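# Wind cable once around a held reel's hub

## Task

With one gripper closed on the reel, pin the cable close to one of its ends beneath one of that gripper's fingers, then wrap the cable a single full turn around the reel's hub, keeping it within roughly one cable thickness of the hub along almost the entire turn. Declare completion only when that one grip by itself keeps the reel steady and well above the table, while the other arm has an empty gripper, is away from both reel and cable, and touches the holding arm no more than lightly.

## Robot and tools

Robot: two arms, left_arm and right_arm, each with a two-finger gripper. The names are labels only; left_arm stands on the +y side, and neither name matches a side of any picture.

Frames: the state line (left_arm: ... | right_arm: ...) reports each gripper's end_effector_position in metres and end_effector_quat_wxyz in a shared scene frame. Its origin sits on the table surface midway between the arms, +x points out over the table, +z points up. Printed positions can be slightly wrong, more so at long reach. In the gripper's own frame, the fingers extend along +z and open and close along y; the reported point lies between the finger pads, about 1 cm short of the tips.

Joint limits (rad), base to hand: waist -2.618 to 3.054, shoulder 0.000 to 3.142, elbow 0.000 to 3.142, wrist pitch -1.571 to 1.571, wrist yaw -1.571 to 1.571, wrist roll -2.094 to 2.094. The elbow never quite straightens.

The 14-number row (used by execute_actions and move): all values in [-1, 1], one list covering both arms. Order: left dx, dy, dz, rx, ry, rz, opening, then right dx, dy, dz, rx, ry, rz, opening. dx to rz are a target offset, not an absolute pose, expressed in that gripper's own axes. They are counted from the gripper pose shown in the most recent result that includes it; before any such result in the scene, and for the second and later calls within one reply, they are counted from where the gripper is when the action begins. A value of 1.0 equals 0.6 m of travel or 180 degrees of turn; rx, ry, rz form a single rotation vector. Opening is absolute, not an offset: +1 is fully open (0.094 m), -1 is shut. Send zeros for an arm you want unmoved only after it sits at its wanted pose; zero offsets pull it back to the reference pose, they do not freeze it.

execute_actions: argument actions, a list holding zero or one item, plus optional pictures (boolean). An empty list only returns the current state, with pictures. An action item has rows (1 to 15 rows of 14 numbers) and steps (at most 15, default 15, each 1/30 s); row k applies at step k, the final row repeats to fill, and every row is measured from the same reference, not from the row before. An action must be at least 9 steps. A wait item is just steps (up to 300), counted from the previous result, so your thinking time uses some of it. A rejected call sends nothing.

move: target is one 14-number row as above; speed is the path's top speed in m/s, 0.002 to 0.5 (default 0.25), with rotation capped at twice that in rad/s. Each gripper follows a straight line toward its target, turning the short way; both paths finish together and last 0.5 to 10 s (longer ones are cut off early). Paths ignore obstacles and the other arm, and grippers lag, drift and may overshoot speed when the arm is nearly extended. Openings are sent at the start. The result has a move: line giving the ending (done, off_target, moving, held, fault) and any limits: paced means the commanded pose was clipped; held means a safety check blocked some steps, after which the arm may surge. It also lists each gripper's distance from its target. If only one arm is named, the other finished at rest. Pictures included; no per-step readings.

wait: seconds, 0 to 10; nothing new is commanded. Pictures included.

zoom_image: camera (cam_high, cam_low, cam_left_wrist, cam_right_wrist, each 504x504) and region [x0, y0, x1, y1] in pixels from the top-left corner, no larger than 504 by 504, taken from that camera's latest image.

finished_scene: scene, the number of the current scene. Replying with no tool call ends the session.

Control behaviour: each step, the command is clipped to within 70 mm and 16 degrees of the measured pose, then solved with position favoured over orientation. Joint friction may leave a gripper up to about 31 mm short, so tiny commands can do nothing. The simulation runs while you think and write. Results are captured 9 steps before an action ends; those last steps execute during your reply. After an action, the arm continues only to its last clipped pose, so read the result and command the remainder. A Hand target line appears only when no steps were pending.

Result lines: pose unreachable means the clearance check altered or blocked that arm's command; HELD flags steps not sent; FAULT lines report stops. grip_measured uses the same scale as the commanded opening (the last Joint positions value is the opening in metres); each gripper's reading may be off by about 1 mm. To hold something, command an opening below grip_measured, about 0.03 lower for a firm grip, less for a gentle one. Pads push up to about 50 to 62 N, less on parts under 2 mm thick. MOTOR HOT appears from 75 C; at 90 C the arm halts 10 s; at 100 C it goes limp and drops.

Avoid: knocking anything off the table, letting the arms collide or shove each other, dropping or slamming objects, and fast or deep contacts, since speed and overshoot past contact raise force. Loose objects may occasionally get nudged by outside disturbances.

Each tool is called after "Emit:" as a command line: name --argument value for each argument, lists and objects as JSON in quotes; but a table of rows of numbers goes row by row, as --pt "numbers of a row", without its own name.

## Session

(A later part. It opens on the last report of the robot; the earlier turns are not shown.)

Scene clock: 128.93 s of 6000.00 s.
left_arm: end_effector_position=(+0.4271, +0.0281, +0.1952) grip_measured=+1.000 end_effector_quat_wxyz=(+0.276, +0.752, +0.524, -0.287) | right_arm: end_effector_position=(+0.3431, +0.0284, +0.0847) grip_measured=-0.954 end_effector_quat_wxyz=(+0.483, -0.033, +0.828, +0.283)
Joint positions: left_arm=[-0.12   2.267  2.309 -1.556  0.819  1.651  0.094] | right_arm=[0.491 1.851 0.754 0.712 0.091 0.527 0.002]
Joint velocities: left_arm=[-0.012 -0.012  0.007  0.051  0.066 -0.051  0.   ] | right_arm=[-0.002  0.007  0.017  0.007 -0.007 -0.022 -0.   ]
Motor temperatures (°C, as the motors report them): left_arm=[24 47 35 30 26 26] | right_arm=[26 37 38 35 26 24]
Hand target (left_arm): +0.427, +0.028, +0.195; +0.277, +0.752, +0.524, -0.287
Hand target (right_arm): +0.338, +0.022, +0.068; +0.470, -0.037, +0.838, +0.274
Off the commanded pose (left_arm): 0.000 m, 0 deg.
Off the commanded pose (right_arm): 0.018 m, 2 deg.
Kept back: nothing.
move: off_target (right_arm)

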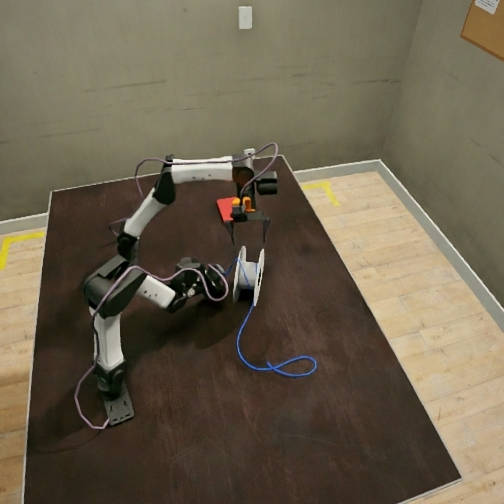

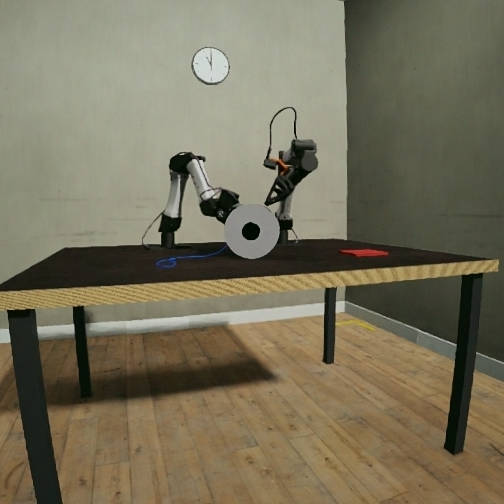

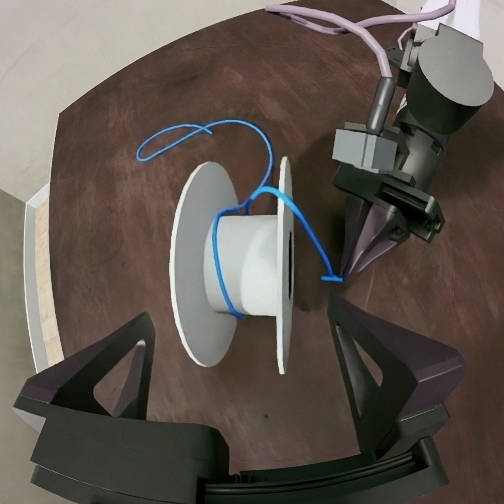

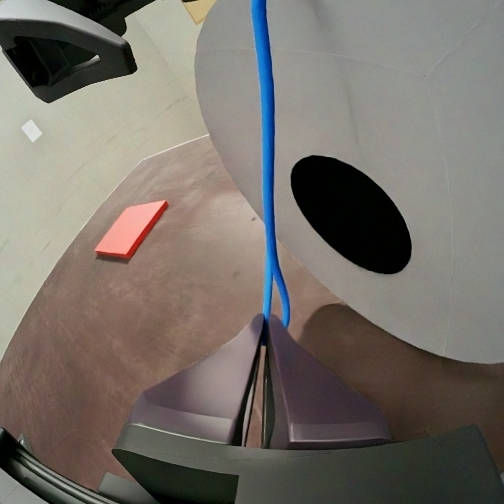

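Emit:
move --target '[0,0,0,0,0,0,1,0.0,0.04,0.11,0,0,0,-0.965]' --speed 0.06

Scene clock: 130.90 s of 6000.00 s.
left_arm: end_effector_position=(+0.4271, +0.0281, +0.1952) grip_measured=+1.000 end_effector_quat_wxyz=(+0.276, +0.752, +0.524, -0.287) | right_arm: end_effector_position=(+0.3858, +0.0750, +0.0734) grip_measured=-0.954 end_effector_quat_wxyz=(+0.487, -0.034, +0.825, +0.284)
Joint positions: left_arm=[-0.12   2.267  2.309 -1.556  0.819  1.651  0.094] | right_arm=[0.517 2.068 1.018 0.676 0.117 0.533 0.002]
Joint velocities: left_arm=[-0.012 -0.002  0.002 -0.037  0.081  0.066  0.   ] | right_arm=[-0.002 -0.002  0.022 -0.007  0.051  0.037  0.001]
Motor temperatures (°C, as the motors report them): left_arm=[24 48 35 30 26 26] | right_arm=[26 37 38 35 26 24]
Hand target (left_arm): +0.427, +0.028, +0.195; +0.276, +0.752, +0.524, -0.287
Hand target (right_arm): +0.386, +0.081, +0.070; +0.483, -0.033, +0.828, +0.283
Off the commanded pose (left_arm): 0.000 m, 0 deg.
Off the commanded pose (right_arm): 0.007 m, 1 deg.
Kept back: nothing.
move: done

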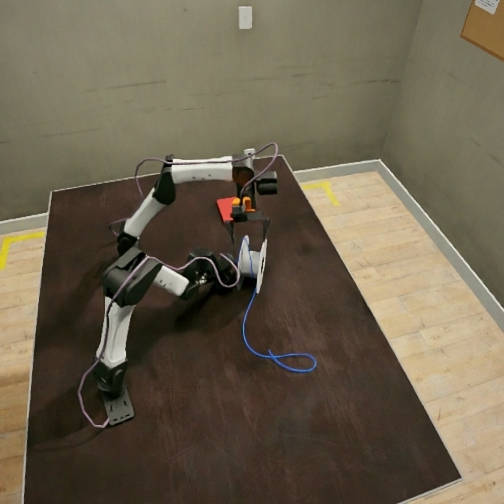

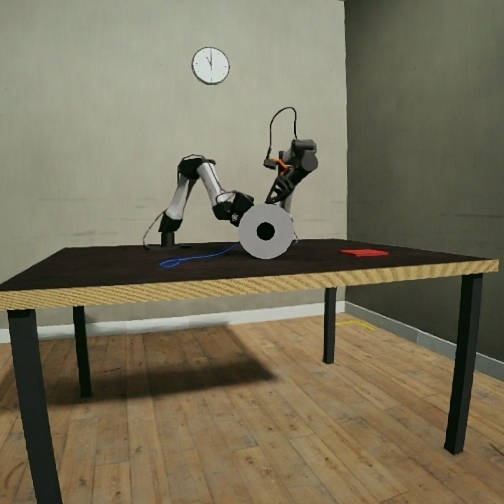

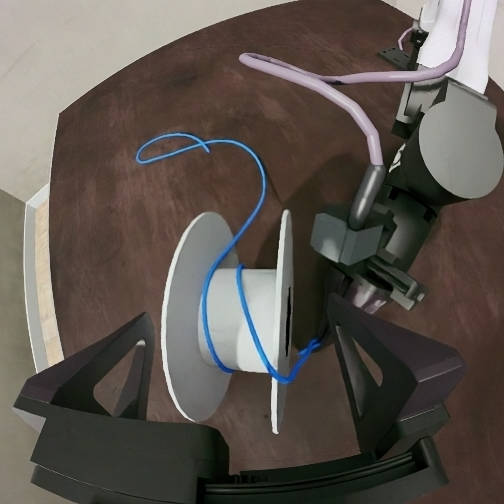

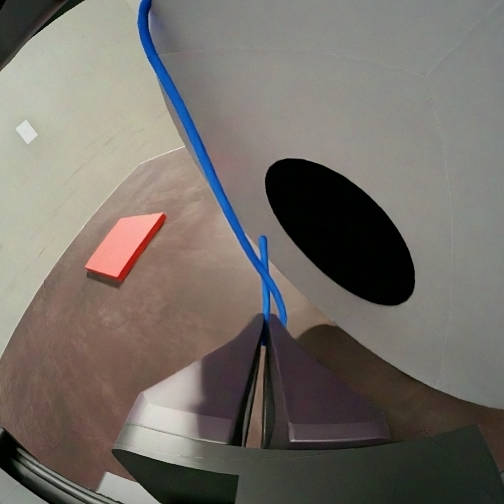

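Emit:
move --target '[0.1,0.005,-0.07,0,0,0,1,0,0,0,0,0,0,-0.965]' --speed 0.08

Scene clock: 132.83 s of 6000.00 s.
left_arm: end_effector_position=(+0.4584, +0.0933, +0.1963) grip_measured=+1.000 end_effector_quat_wxyz=(+0.320, +0.747, +0.529, -0.245) | right_arm: end_effector_position=(+0.3858, +0.0748, +0.0733) grip_measured=-0.954 end_effector_quat_wxyz=(+0.487, -0.034, +0.825, +0.284)
Joint positions: left_arm=[ 0.039  2.267  2.309 -1.557  0.827  1.796  0.094] | right_arm=[0.517 2.068 1.018 0.675 0.118 0.533 0.002]
Joint velocities: left_arm=[-0.017  0.007  0.012 -0.081  0.037 -0.037  0.   ] | right_arm=[-0.017 -0.012  0.007 -0.022  0.066  0.022  0.001]
Motor temperatures (°C, as the motors report them): left_arm=[24 48 35 30 26 26] | right_arm=[26 37 38 35 26 24]
Hand target (left_arm): +0.453, +0.094, +0.181; +0.302, +0.742, +0.536, -0.266
Hand target (right_arm): +0.386, +0.075, +0.073; +0.487, -0.034, +0.825, +0.284
Off the commanded pose (left_arm): 0.016 m, 7 deg.
Off the commanded pose (right_arm): 0.000 m, 0 deg.
joint sent to its limit (left arm) — the command would take joint 4 (wrist pitch) past its lower limit, so that joint was sent only as far as its limit.
Kept back: nothing.
move: off_target (left_arm)

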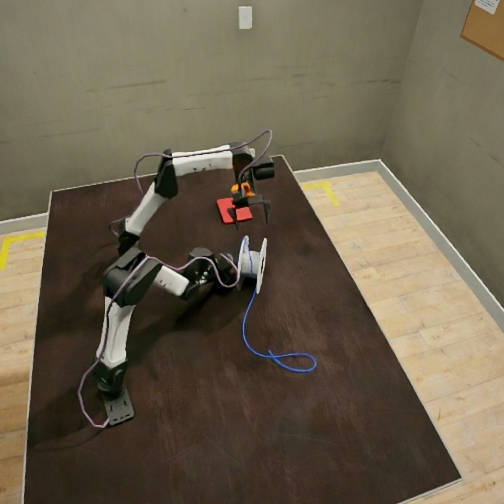

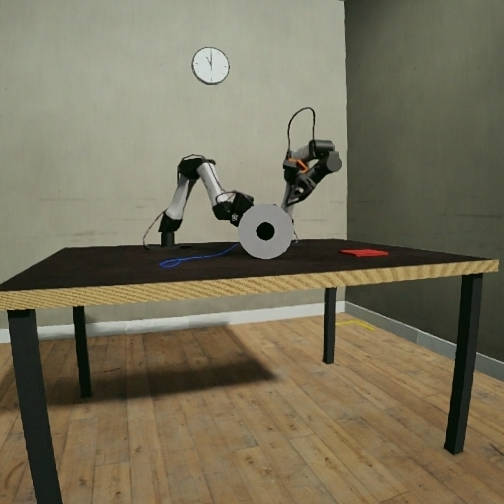

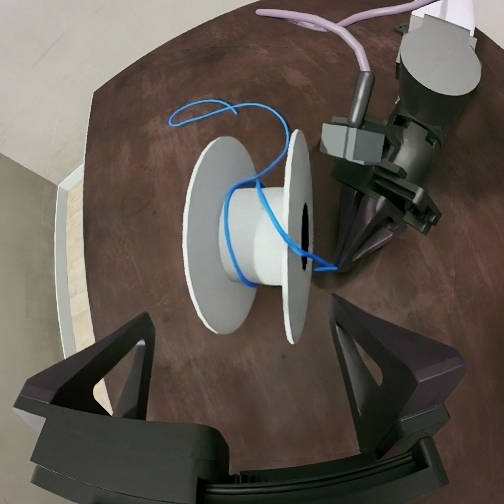

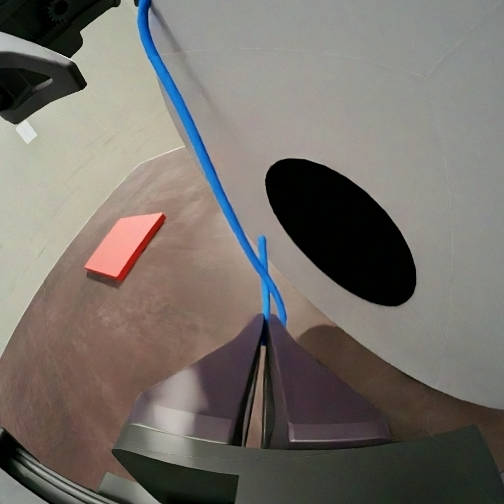

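Emit:
move --target '[0,-0.035,0.075,0.07,0,0,1,0,0,0,0,0,0,-0.965]' --speed 0.06

Scene clock: 135.40 s of 6000.00 s.
left_arm: end_effector_position=(+0.4440, +0.0651, +0.1805) grip_measured=+1.000 end_effector_quat_wxyz=(+0.289, +0.771, +0.506, -0.257) | right_arm: end_effector_position=(+0.3858, +0.0748, +0.0733) grip_measured=-0.954 end_effector_quat_wxyz=(+0.487, -0.034, +0.825, +0.284)
Joint positions: left_arm=[-0.037  2.283  2.291 -1.558  0.793  1.807  0.094] | right_arm=[0.517 2.068 1.018 0.675 0.118 0.533 0.002]
Joint velocities: left_arm=[ 0.007 -0.002  0.007 -0.037  0.037 -0.007  0.   ] | right_arm=[-0.007  0.002  0.012  0.051  0.081  0.037 -0.   ]
Motor temperatures (°C, as the motors report them): left_arm=[24 48 35 29 26 26] | right_arm=[26 37 38 36 26 24]
Hand target (left_arm): +0.437, +0.065, +0.162; +0.263, +0.770, +0.512, -0.277
Hand target (right_arm): +0.386, +0.075, +0.073; +0.487, -0.034, +0.825, +0.284
Off the commanded pose (left_arm): 0.020 m, 8 deg.
Off the commanded pose (right_arm): 0.000 m, 0 deg.
joint sent to its limit (left arm) — the command would take joint 4 (wrist pitch) past its lower limit, so that joint was sent only as far as its limit.
Kept back: nothing.
move: off_target (left_arm)

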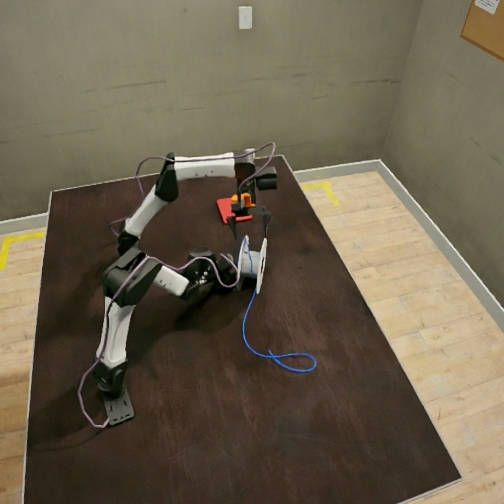

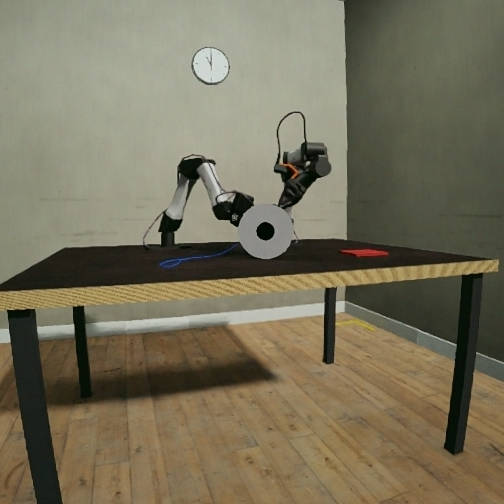

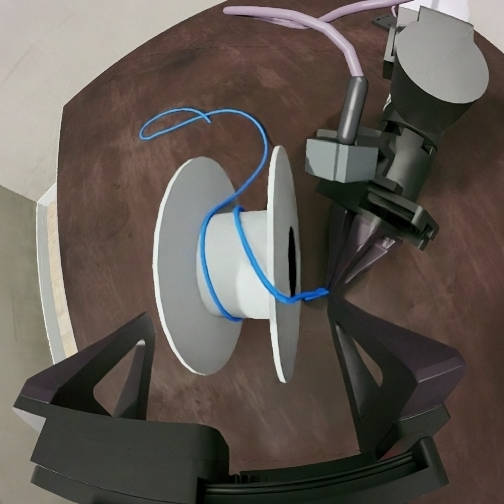

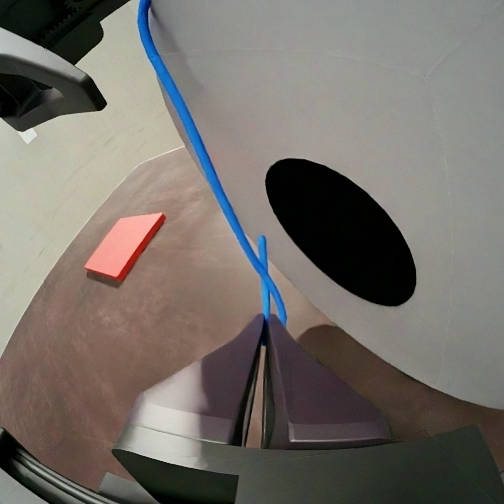

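Emit:
move --target '[0.05,0.008,0.082,0.04,0,0,1,0,0,0,0,0,0,-0.965]' --speed 0.05

Scene clock: 137.30 s of 6000.00 s.
left_arm: end_effector_position=(+0.4544, +0.0494, +0.1334) grip_measured=+1.000 end_effector_quat_wxyz=(+0.258, +0.781, +0.496, -0.277) | right_arm: end_effector_position=(+0.3858, +0.0748, +0.0733) grip_measured=-0.954 end_effector_quat_wxyz=(+0.487, -0.034, +0.825, +0.284)
Joint positions: left_arm=[-0.072  2.432  2.369 -1.56   0.776  1.83   0.094] | right_arm=[0.517 2.068 1.018 0.675 0.118 0.533 0.002]
Joint velocities: left_arm=[-0.002 -0.007  0.032 -0.037  0.037  0.066  0.   ] | right_arm=[ 0.002 -0.007 -0.022 -0.022  0.007  0.037  0.   ]
Motor temperatures (°C, as the motors report them): left_arm=[24 48 35 29 26 26] | right_arm=[26 38 38 36 26 24]
Hand target (left_arm): +0.454, +0.048, +0.126; +0.249, +0.785, +0.493, -0.278
Hand target (right_arm): +0.386, +0.075, +0.073; +0.487, -0.034, +0.825, +0.284
Off the commanded pose (left_arm): 0.007 m, 3 deg.
Off the commanded pose (right_arm): 0.000 m, 0 deg.
joint sent to its limit (left arm) — the command would take joint 4 (wrist pitch) past its lower limit, so that joint was sent only as far as its limit.
Kept back: nothing.
move: off_target (left_arm)

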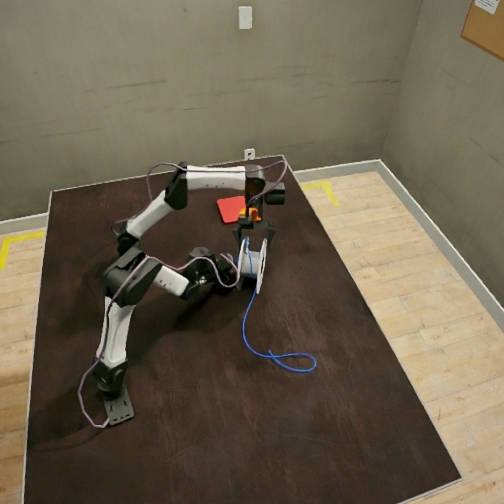

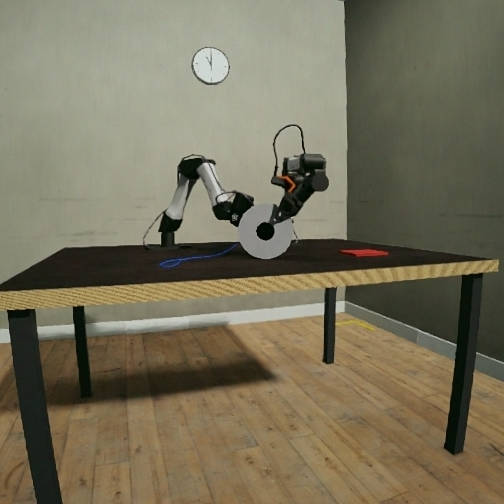

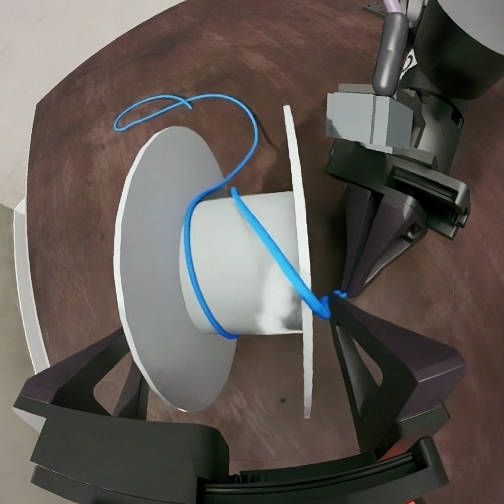

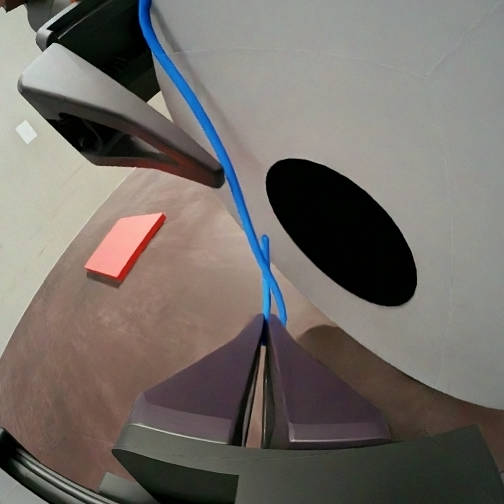

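Emit:
move --target '[0,-0.02,0,0,0,0,1,0,-0.02,0.025,0,0,0,-0.965]' --speed 0.04

Emit:
move --target '[-0.045,0,0.01,0,0,0,1,0,0,0,0,0,0,-0.965]' --speed 0.04

Scene clock: 138.50 s of 6000.00 s.
left_arm: end_effector_position=(+0.4437, +0.0516, +0.1344) grip_measured=+1.000 end_effector_quat_wxyz=(+0.255, +0.780, +0.498, -0.280) | right_arm: end_effector_position=(+0.3952, +0.0713, +0.0648) grip_measured=-0.954 end_effector_quat_wxyz=(+0.488, -0.032, +0.825, +0.285)
Joint positions: left_arm=[-0.072  2.371  2.264 -1.525  0.775  1.831  0.094] | right_arm=[0.496 2.107 1.035 0.699 0.099 0.529 0.002]
Joint velocities: left_arm=[ 0.007 -0.007 -0.022  0.037 -0.037 -0.007  0.   ] | right_arm=[ 0.002 -0.012  0.002 -0.051 -0.066 -0.007  0.001]
Motor temperatures (°C, as the motors report them): left_arm=[24 48 35 29 26 26] | right_arm=[26 38 38 36 26 24]
Hand target (left_arm): +0.443, +0.054, +0.132; +0.258, +0.781, +0.496, -0.278
Hand target (right_arm): +0.401, +0.072, +0.062; +0.487, -0.034, +0.825, +0.284
Off the commanded pose (left_arm): 0.003 m, 0 deg.
Off the commanded pose (right_arm): 0.007 m, 0 deg.
Kept back: nothing.
move: done

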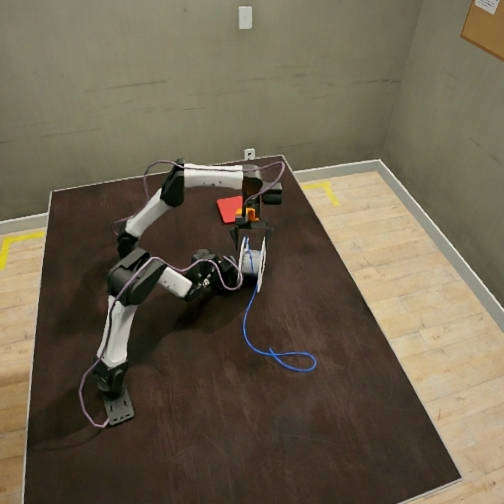

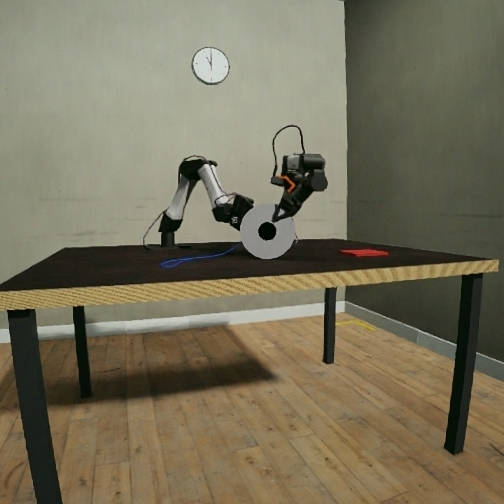

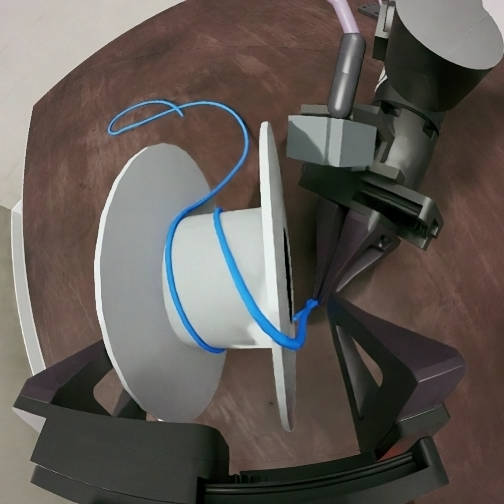

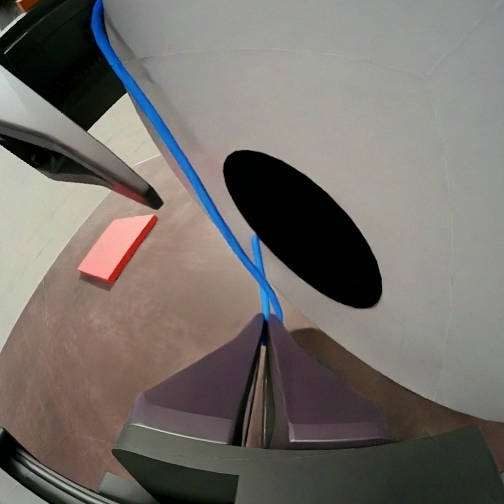

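Scene clock: 139.50 s of 6000.00 s.
left_arm: end_effector_position=(+0.4341, +0.0328, +0.1486) grip_measured=+1.000 end_effector_quat_wxyz=(+0.254, +0.781, +0.496, -0.280) | right_arm: end_effector_position=(+0.3953, +0.0714, +0.0652) grip_measured=-0.954 end_effector_quat_wxyz=(+0.488, -0.032, +0.824, +0.285)
Joint positions: left_arm=[-0.118  2.338  2.264 -1.519  0.775  1.772  0.094] | right_arm=[0.496 2.107 1.035 0.701 0.099 0.529 0.002]
Joint velocities: left_arm=[ 0.002  0.007 -0.002 -0.022  0.007 -0.139  0.   ] | right_arm=[-0.002 -0.007  0.002 -0.007 -0.066 -0.022 -0.   ]
Motor temperatures (°C, as the motors report them): left_arm=[24 49 35 29 26 26] | right_arm=[26 38 38 36 26 24]
Hand target (left_arm): +0.433, +0.031, +0.149; +0.255, +0.781, +0.497, -0.279
Hand target (right_arm): +0.395, +0.071, +0.065; +0.488, -0.032, +0.825, +0.285
Off the commanded pose (left_arm): 0.002 m, 0 deg.
Off the commanded pose (right_arm): 0.000 m, 0 deg.
Kept back: nothing.
move: done

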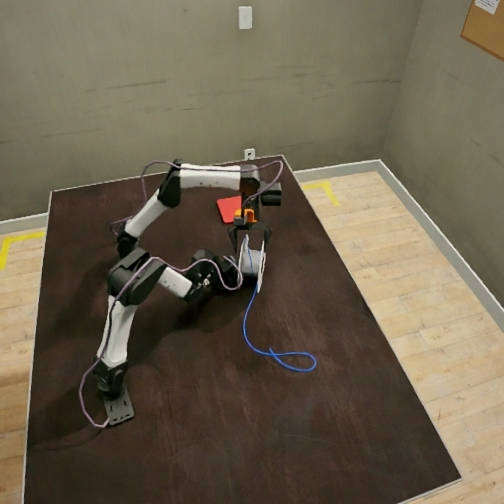

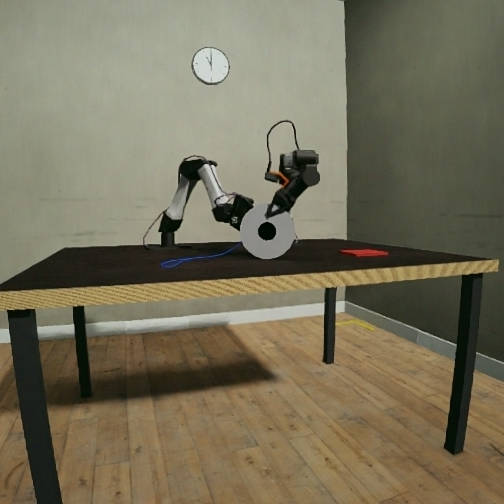

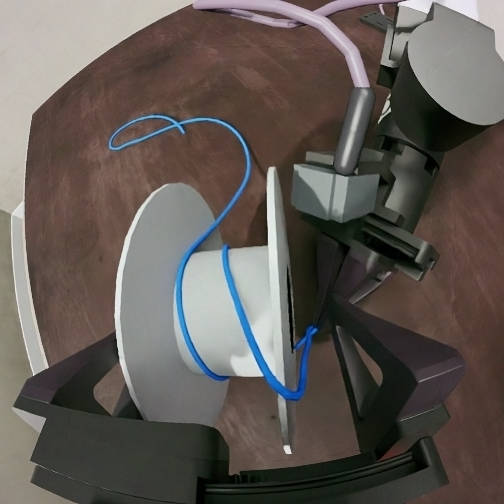

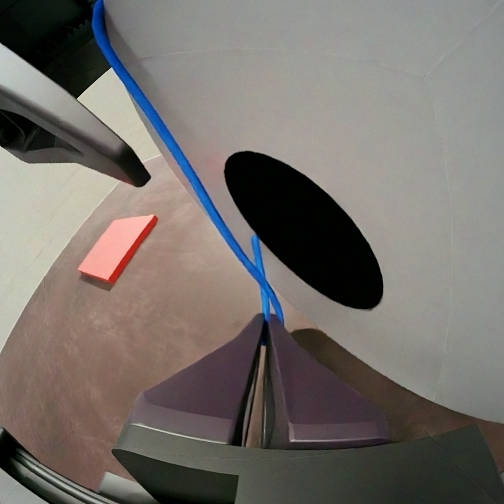

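Emit:
move --target '[0.03,0.015,0,0,0,0,0.65,0,0,0,0,0,0,-0.965]' --speed 0.04

Scene clock: 140.50 s of 6000.00 s.
left_arm: end_effector_position=(+0.4452, +0.0388, +0.1449) grip_measured=+0.652 end_effector_quat_wxyz=(+0.258, +0.780, +0.497, -0.278) | right_arm: end_effector_position=(+0.3953, +0.0714, +0.0652) grip_measured=-0.954 end_effector_quat_wxyz=(+0.488, -0.032, +0.824, +0.285)
Joint positions: left_arm=[-0.099  2.386  2.333 -1.545  0.777  1.791  0.078] | right_arm=[0.496 2.107 1.035 0.701 0.099 0.529 0.002]
Joint velocities: left_arm=[-0.007 -0.017  0.032  0.007 -0.081  0.007  0.001] | right_arm=[ 0.002 -0.002 -0.002 -0.022 -0.037  0.022  0.   ]
Motor temperatures (°C, as the motors report them): left_arm=[24 49 35 29 26 26] | right_arm=[26 38 38 36 26 24]
Hand target (left_arm): +0.449, +0.041, +0.137; +0.254, +0.781, +0.497, -0.280
Hand target (right_arm): +0.395, +0.071, +0.065; +0.488, -0.032, +0.824, +0.285
Off the commanded pose (left_arm): 0.009 m, 1 deg.
Off the commanded pose (right_arm): 0.000 m, 0 deg.
Kept back: nothing.
move: done

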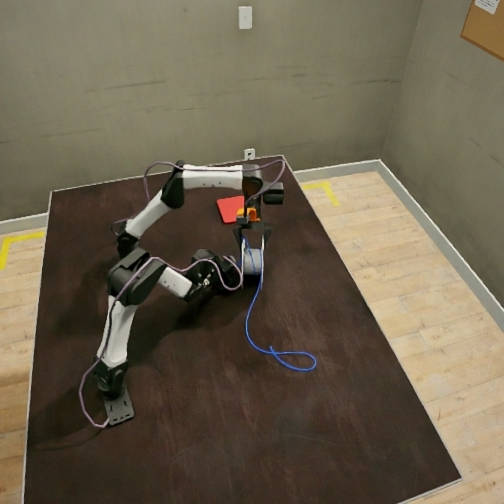

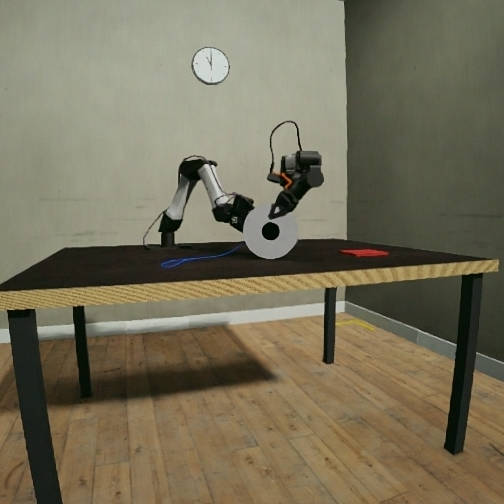

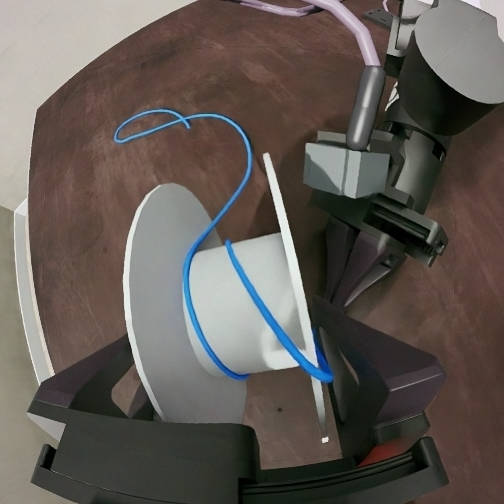

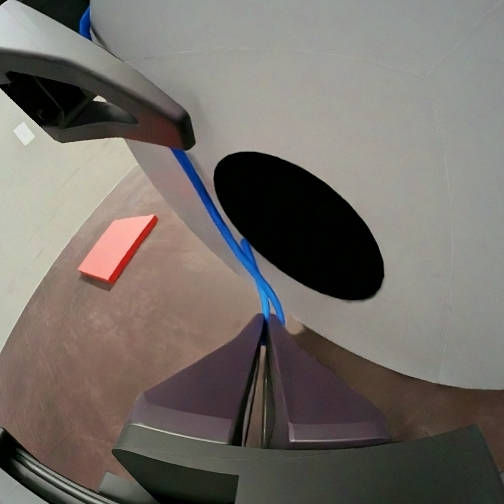

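Cable is under the finger. Close gradually.

Emit:
execute_actions --actions '[{"rows":[[0,0,0,0,0,0,0.62,0,0,0,0,0,0,-0.965],[0,0,0,0,0,0,0.59,0,0,0,0,0,0,-0.965],[0,0,0,0,0,0,0.56,0,0,0,0,0,0,-0.965],[0,0,0,0,0,0,0.54,0,0,0,0,0,0,-0.965],[0,0,0,0,0,0,0.52,0,0,0,0,0,0,-0.965],[0,0,0,0,0,0,0.50,0,0,0,0,0,0,-0.965],[0,0,0,0,0,0,0.48,0,0,0,0,0,0,-0.965],[0,0,0,0,0,0,0.46,0,0,0,0,0,0,-0.965],[0,0,0,0,0,0,0.44,0,0,0,0,0,0,-0.965],[0,0,0,0,0,0,0.42,0,0,0,0,0,0,-0.965],[0,0,0,0,0,0,0.40,0,0,0,0,0,0,-0.965],[0,0,0,0,0,0,0.38,0,0,0,0,0,0,-0.965]],"steps":15}]'

Emit:
wait --seconds 0.3

Scene clock: 141.10 s of 6000.00 s.
left_arm: end_effector_position=(+0.4449, +0.0385, +0.1454) grip_measured=+0.516 end_effector_quat_wxyz=(+0.259, +0.780, +0.497, -0.279) | right_arm: end_effector_position=(+0.3954, +0.0715, +0.0654) grip_measured=-0.954 end_effector_quat_wxyz=(+0.489, -0.032, +0.824, +0.285)
Joint positions: left_arm=[-0.099  2.387  2.334 -1.546  0.78   1.792  0.071] | right_arm=[0.496 2.107 1.035 0.703 0.099 0.529 0.002]
Joint velocities: left_arm=[-0.002  0.002 -0.007 -0.051  0.022  0.022 -0.013] | right_arm=[-0.007 -0.002  0.002  0.007 -0.066  0.007  0.001]
Motor temperatures (°C, as the motors report them): left_arm=[24 49 35 29 26 26] | right_arm=[26 38 38 36 26 24]
Steps of this call (steps 1 to 12: nothing new was sent; steps 13 to 18: the first 6 steps of this action). Readings (end_effector_position):
13: left_arm (+0.4451, +0.0388, +0.1450) | right_arm (+0.3953, +0.0714, +0.0652)
14: left_arm (+0.4451, +0.0388, +0.1451) | right_arm (+0.3953, +0.0715, +0.0653)
16: left_arm (+0.4451, +0.0386, +0.1452) | right_arm (+0.3953, +0.0715, +0.0654)
18: the state above

Scene clock: 141.70 s of 6000.00 s.
left_arm: end_effector_position=(+0.4445, +0.0385, +0.1455) grip_measured=+0.493 end_effector_quat_wxyz=(+0.258, +0.779, +0.498, -0.280) | right_arm: end_effector_position=(+0.3954, +0.0715, +0.0654) grip_measured=-0.954 end_effector_quat_wxyz=(+0.489, -0.032, +0.824, +0.285)
Joint positions: left_arm=[-0.099  2.387  2.334 -1.548  0.781  1.791  0.07 ] | right_arm=[0.496 2.107 1.035 0.703 0.099 0.529 0.002]
Joint velocities: left_arm=[ 0.012 -0.002 -0.002  0.051  0.037  0.037 -0.   ] | right_arm=[-0.017 -0.012  0.007  0.037 -0.007 -0.066  0.   ]
Motor temperatures (°C, as the motors report them): left_arm=[24 49 35 29 26 26] | right_arm=[26 38 38 36 26 24]
Hand target (left_arm): +0.445, +0.039, +0.145; +0.258, +0.780, +0.497, -0.278
Hand target (right_arm): +0.395, +0.071, +0.065; +0.488, -0.032, +0.824, +0.285
Off the commanded pose (left_arm): 0.001 m, 0 deg.
Off the commanded pose (right_arm): 0.000 m, 0 deg.
Kept back: nothing.
Steps of this call (steps 1 to 9: the last 9 steps of your previous action; steps 10 to 18: nothing new was sent). Readings (end_effector_position):
1: left_arm (+0.4447, +0.0385, +0.1455) | right_arm (+0.3954, +0.0715, +0.0654)
2: left_arm (+0.4445, +0.0385, +0.1455) | right_arm (+0.3954, +0.0715, +0.0654)
4: left_arm (+0.4445, +0.0385, +0.1455) | right_arm (+0.3954, +0.0715, +0.0654)
8: left_arm (+0.4445, +0.0385, +0.1455) | right_arm (+0.3954, +0.0715, +0.0654)
18: the state above

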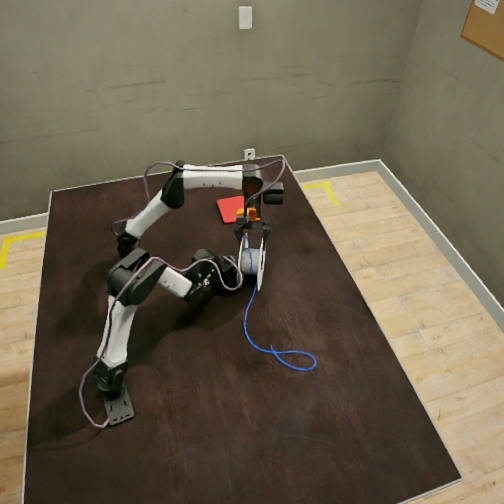

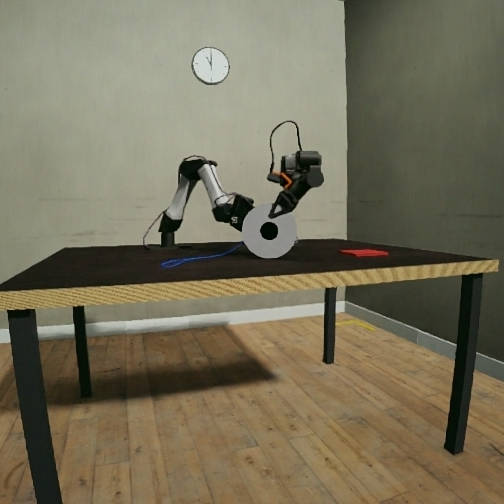

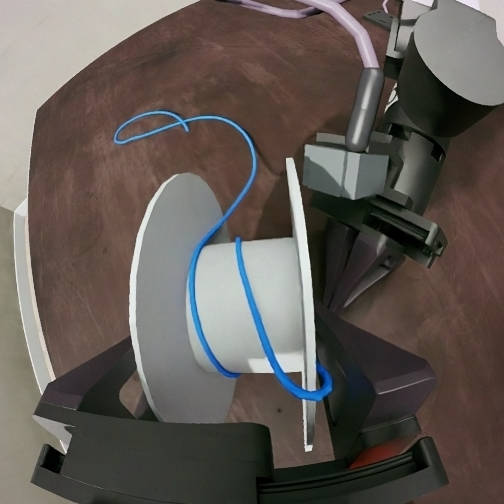

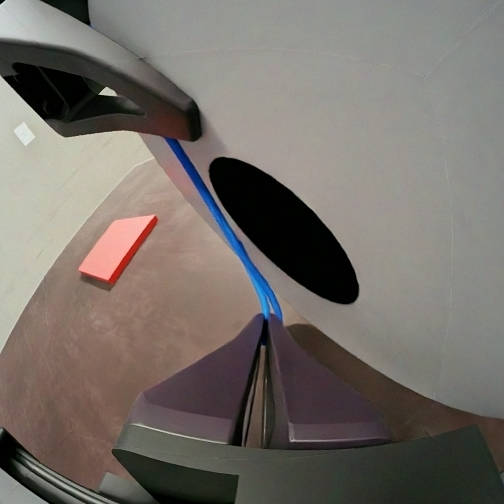

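Emit:
execute_actions --actions '[{"rows":[[0,0,0,0,0,0,0.38,0,0,0,0,0,0,-0.5]],"steps":10}]'

Emit:
move --target '[0,0,0,0,0,0,0.38,0,-0.1,-0.35,0,0,0,0.2]' --speed 0.2

Emit:
move --target '[-0.38,-0.05,-0.39,0,-0.2,0,0.38,0,-0.15,0,0,0,0,0.2]' --speed 0.12

Scene clock: 144.00 s of 6000.00 s.
left_arm: end_effector_position=(+0.4445, +0.0385, +0.1455) grip_measured=+0.493 end_effector_quat_wxyz=(+0.258, +0.779, +0.498, -0.280) | right_arm: end_effector_position=(+0.3954, +0.0715, +0.0654) grip_measured=-0.794 end_effector_quat_wxyz=(+0.489, -0.032, +0.824, +0.285)
Joint positions: left_arm=[-0.099  2.387  2.334 -1.548  0.781  1.791  0.07 ] | right_arm=[0.496 2.107 1.035 0.703 0.099 0.529 0.01 ]
Joint velocities: left_arm=[-0.017  0.012 -0.002 -0.007 -0.066  0.022  0.001] | right_arm=[-0.007  0.002 -0.022 -0.022  0.007 -0.037  0.421]
Motor temperatures (°C, as the motors report them): left_arm=[24 50 35 29 26 26] | right_arm=[26 39 38 36 26 24]
Steps of this call (steps 1 to 68: nothing new was sent; step 69: the first step of this action). Readings (end_effector_position):
69: the state above

Scene clock: 146.17 s of 6000.00 s.
left_arm: end_effector_position=(+0.4439, +0.0379, +0.1462) grip_measured=+0.479 end_effector_quat_wxyz=(+0.259, +0.778, +0.498, -0.283) | right_arm: end_effector_position=(+0.2541, -0.0782, +0.1229) grip_measured=+0.198 end_effector_quat_wxyz=(+0.493, -0.031, +0.820, +0.289)
Joint positions: left_arm=[-0.099  2.387  2.334 -1.551  0.787  1.789  0.069] | right_arm=[ 0.344  1.175  0.303  0.518 -0.044  0.475  0.056]
Joint velocities: left_arm=[-0.012 -0.017  0.012  0.066 -0.007 -0.007  0.001] | right_arm=[-0.002  0.002  0.002 -0.051  0.081 -0.066  0.   ]
Motor temperatures (°C, as the motors report them): left_arm=[24 50 35 29 26 26] | right_arm=[26 39 38 36 26 24]
Hand target (left_arm): +0.445, +0.039, +0.145; +0.258, +0.779, +0.497, -0.280
Hand target (right_arm): +0.250, -0.083, +0.117; +0.489, -0.032, +0.824, +0.284
Off your previous action's commanded pose (left_arm): 0.000 m, 0 deg at its last step (step 9 of this call).
Off your previous action's commanded pose (right_arm): 0.000 m, 0 deg at its last step (step 9 of this call).
Off the commanded pose (left_arm): 0.001 m, 0 deg.
Off the commanded pose (right_arm): 0.011 m, 1 deg.
Kept back: nothing.
move: off_target (right_arm)

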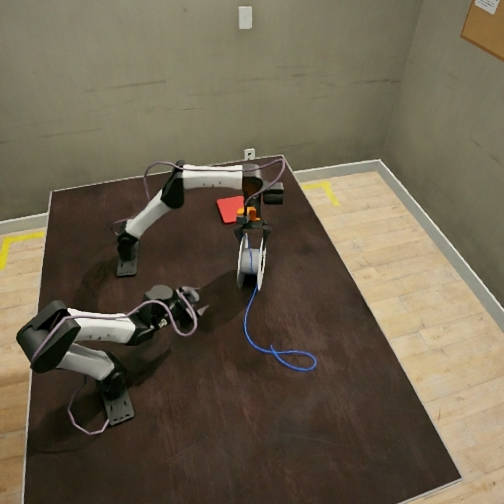

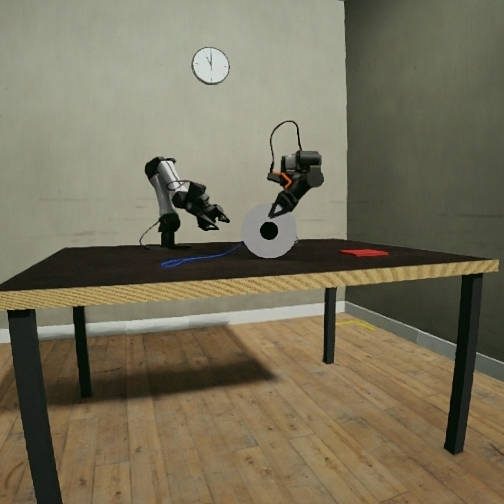

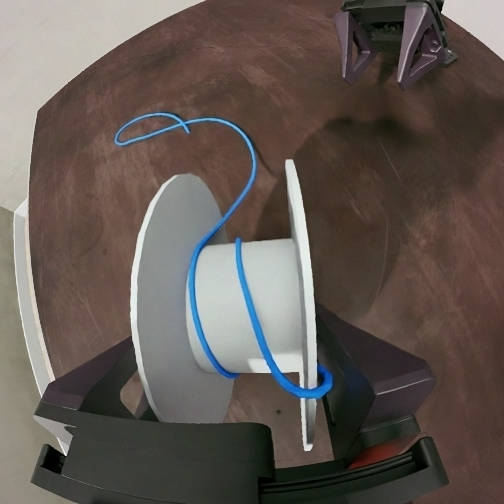

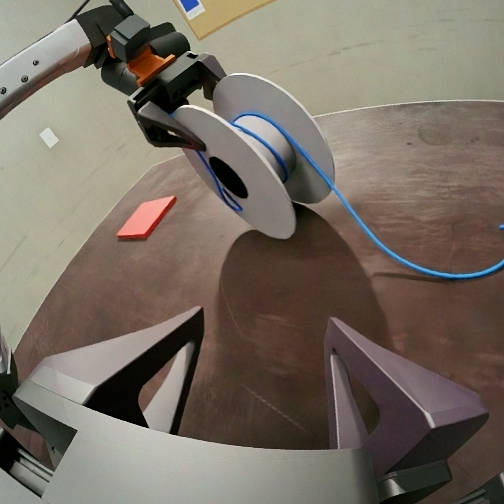

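Scene clock: 149.70 s of 6000.00 s.
left_arm: end_effector_position=(+0.3802, +0.0661, +0.4577) grip_measured=+0.463 end_effector_quat_wxyz=(+0.521, +0.557, +0.456, -0.459) | right_arm: end_effector_position=(+0.2904, -0.1511, +0.0939) grip_measured=+0.198 end_effector_quat_wxyz=(+0.505, -0.036, +0.813, +0.288)
Joint positions: left_arm=[ 0.07   2.048  2.595 -1.568  1.529  1.182  0.069] | right_arm=[-0.067  1.405  0.261  0.781 -0.426  0.319  0.056]
Joint velocities: left_arm=[-0.002 -0.012 -0.002 -0.037 -0.022  0.066  0.001] | right_arm=[ 0.007  0.007  0.012  0.022 -0.007  0.037  0.001]
Motor temperatures (°C, as the motors report them): left_arm=[24 50 35 29 27 26] | right_arm=[26 38 37 37 26 24]
Hand target (left_arm): +0.377, +0.067, +0.465; +0.525, +0.550, +0.444, -0.474
Hand target (right_arm): +0.284, -0.154, +0.082; +0.494, -0.033, +0.820, +0.286
Off the commanded pose (left_arm): 0.009 m, 20 deg; orientation clipped at the last step of the last action.
Off the commanded pose (right_arm): 0.013 m, 2 deg.
joint sent to its limit (left arm) — the command would take joint 4 (wrist pitch) past its lower limit and joint 5 (wrist yaw) past its upper limit, so those joints were sent only as far as their limits.
Kept back: nothing.
move: off_target (left_arm, right_arm); limits=paced

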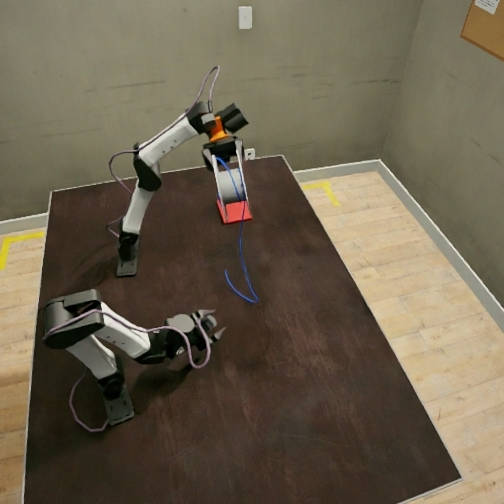

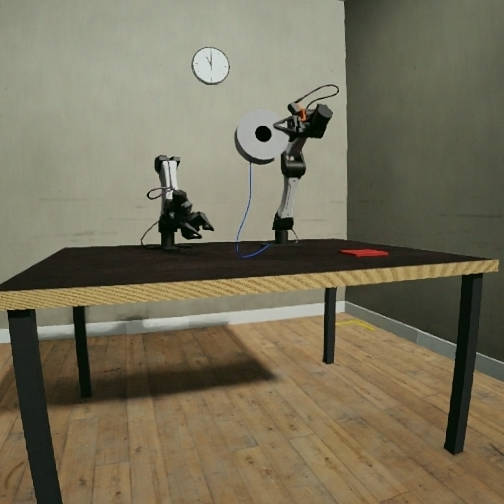

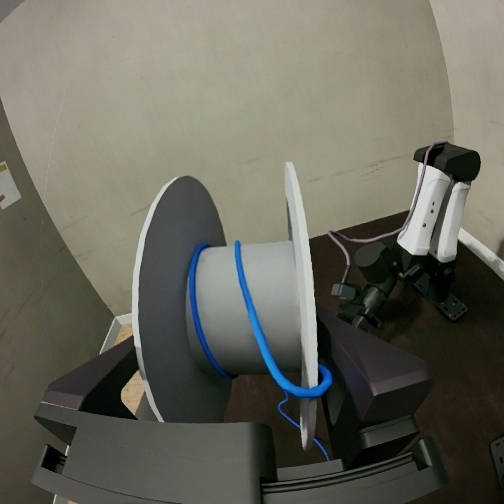

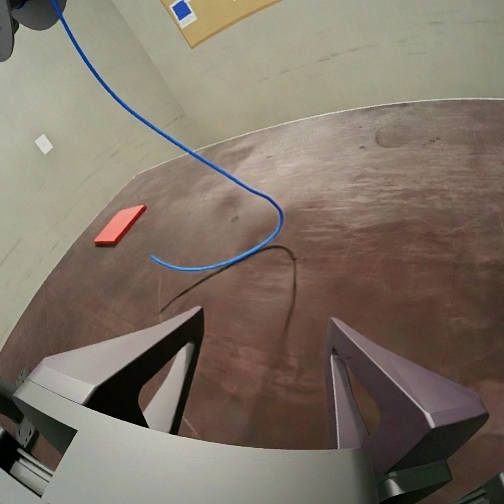

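Emit:
wait --seconds 1

Emit:
finished_scene --scene 2

Scene clock: 150.83 s of 6000.00 s.
left_arm: end_effector_position=(+0.3801, +0.0661, +0.4578) grip_measured=+0.463 end_effector_quat_wxyz=(+0.520, +0.556, +0.457, -0.460) | right_arm: end_effector_position=(+0.2904, -0.1511, +0.0939) grip_measured=+0.198 end_effector_quat_wxyz=(+0.505, -0.036, +0.813, +0.288)
Joint positions: left_arm=[ 0.07   2.048  2.595 -1.568  1.53   1.179  0.069] | right_arm=[-0.067  1.405  0.261  0.781 -0.426  0.319  0.056]
Joint velocities: left_arm=[-0.022 -0.002 -0.012  0.022 -0.022 -0.022 -0.001] | right_arm=[-0.007 -0.017  0.017 -0.007 -0.11   0.007 -0.   ]
Motor temperatures (°C, as the motors report them): left_arm=[24 50 35 29 27 26] | right_arm=[26 38 37 37 26 24]
Hand target (left_arm): +0.377, +0.067, +0.465; +0.525, +0.550, +0.444, -0.474
Hand target (right_arm): +0.284, -0.154, +0.082; +0.494, -0.033, +0.820, +0.286
Off the commanded pose (left_arm): 0.009 m, 20 deg; orientation clipped at the last step of the last action.
Off the commanded pose (right_arm): 0.013 m, 2 deg.
Kept back: nothing.
Steps of this call (steps 1 to 34: nothing new was sent). Readings (end_effector_position):
1: left_arm (+0.3801, +0.0661, +0.4577) | right_arm (+0.2904, -0.1511, +0.0939)
2: left_arm (+0.3801, +0.0661, +0.4577) | right_arm (+0.2904, -0.1511, +0.0939)
4: left_arm (+0.3801, +0.0661, +0.4577) | right_arm (+0.2904, -0.1511, +0.0939)
8: left_arm (+0.3801, +0.0661, +0.4578) | right_arm (+0.2904, -0.1511, +0.0939)
34: the state above

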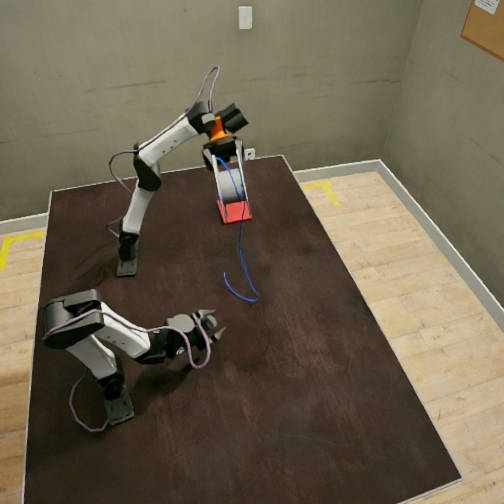

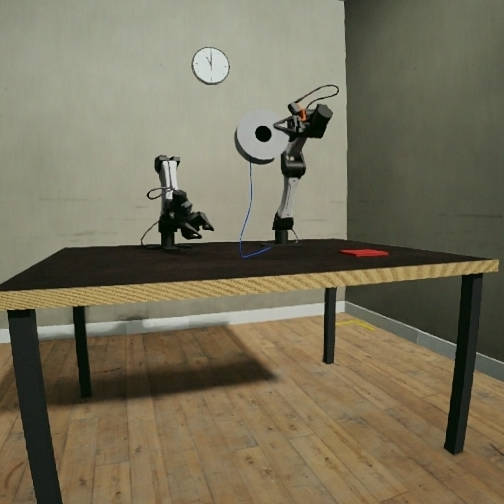

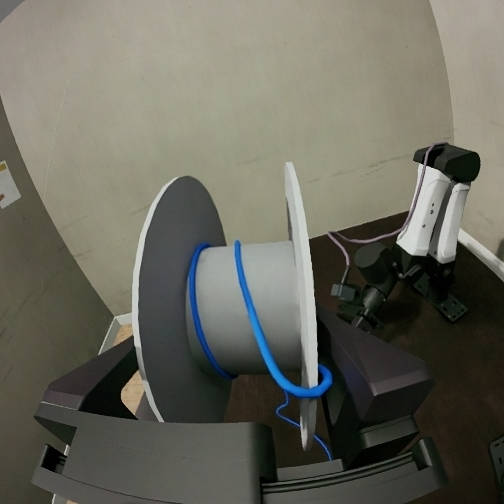

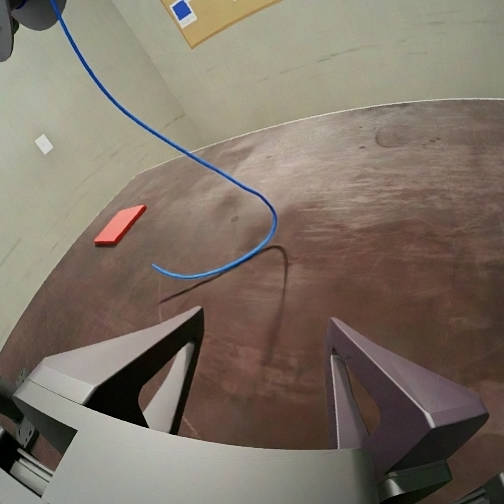

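The scene is finished: the task was done.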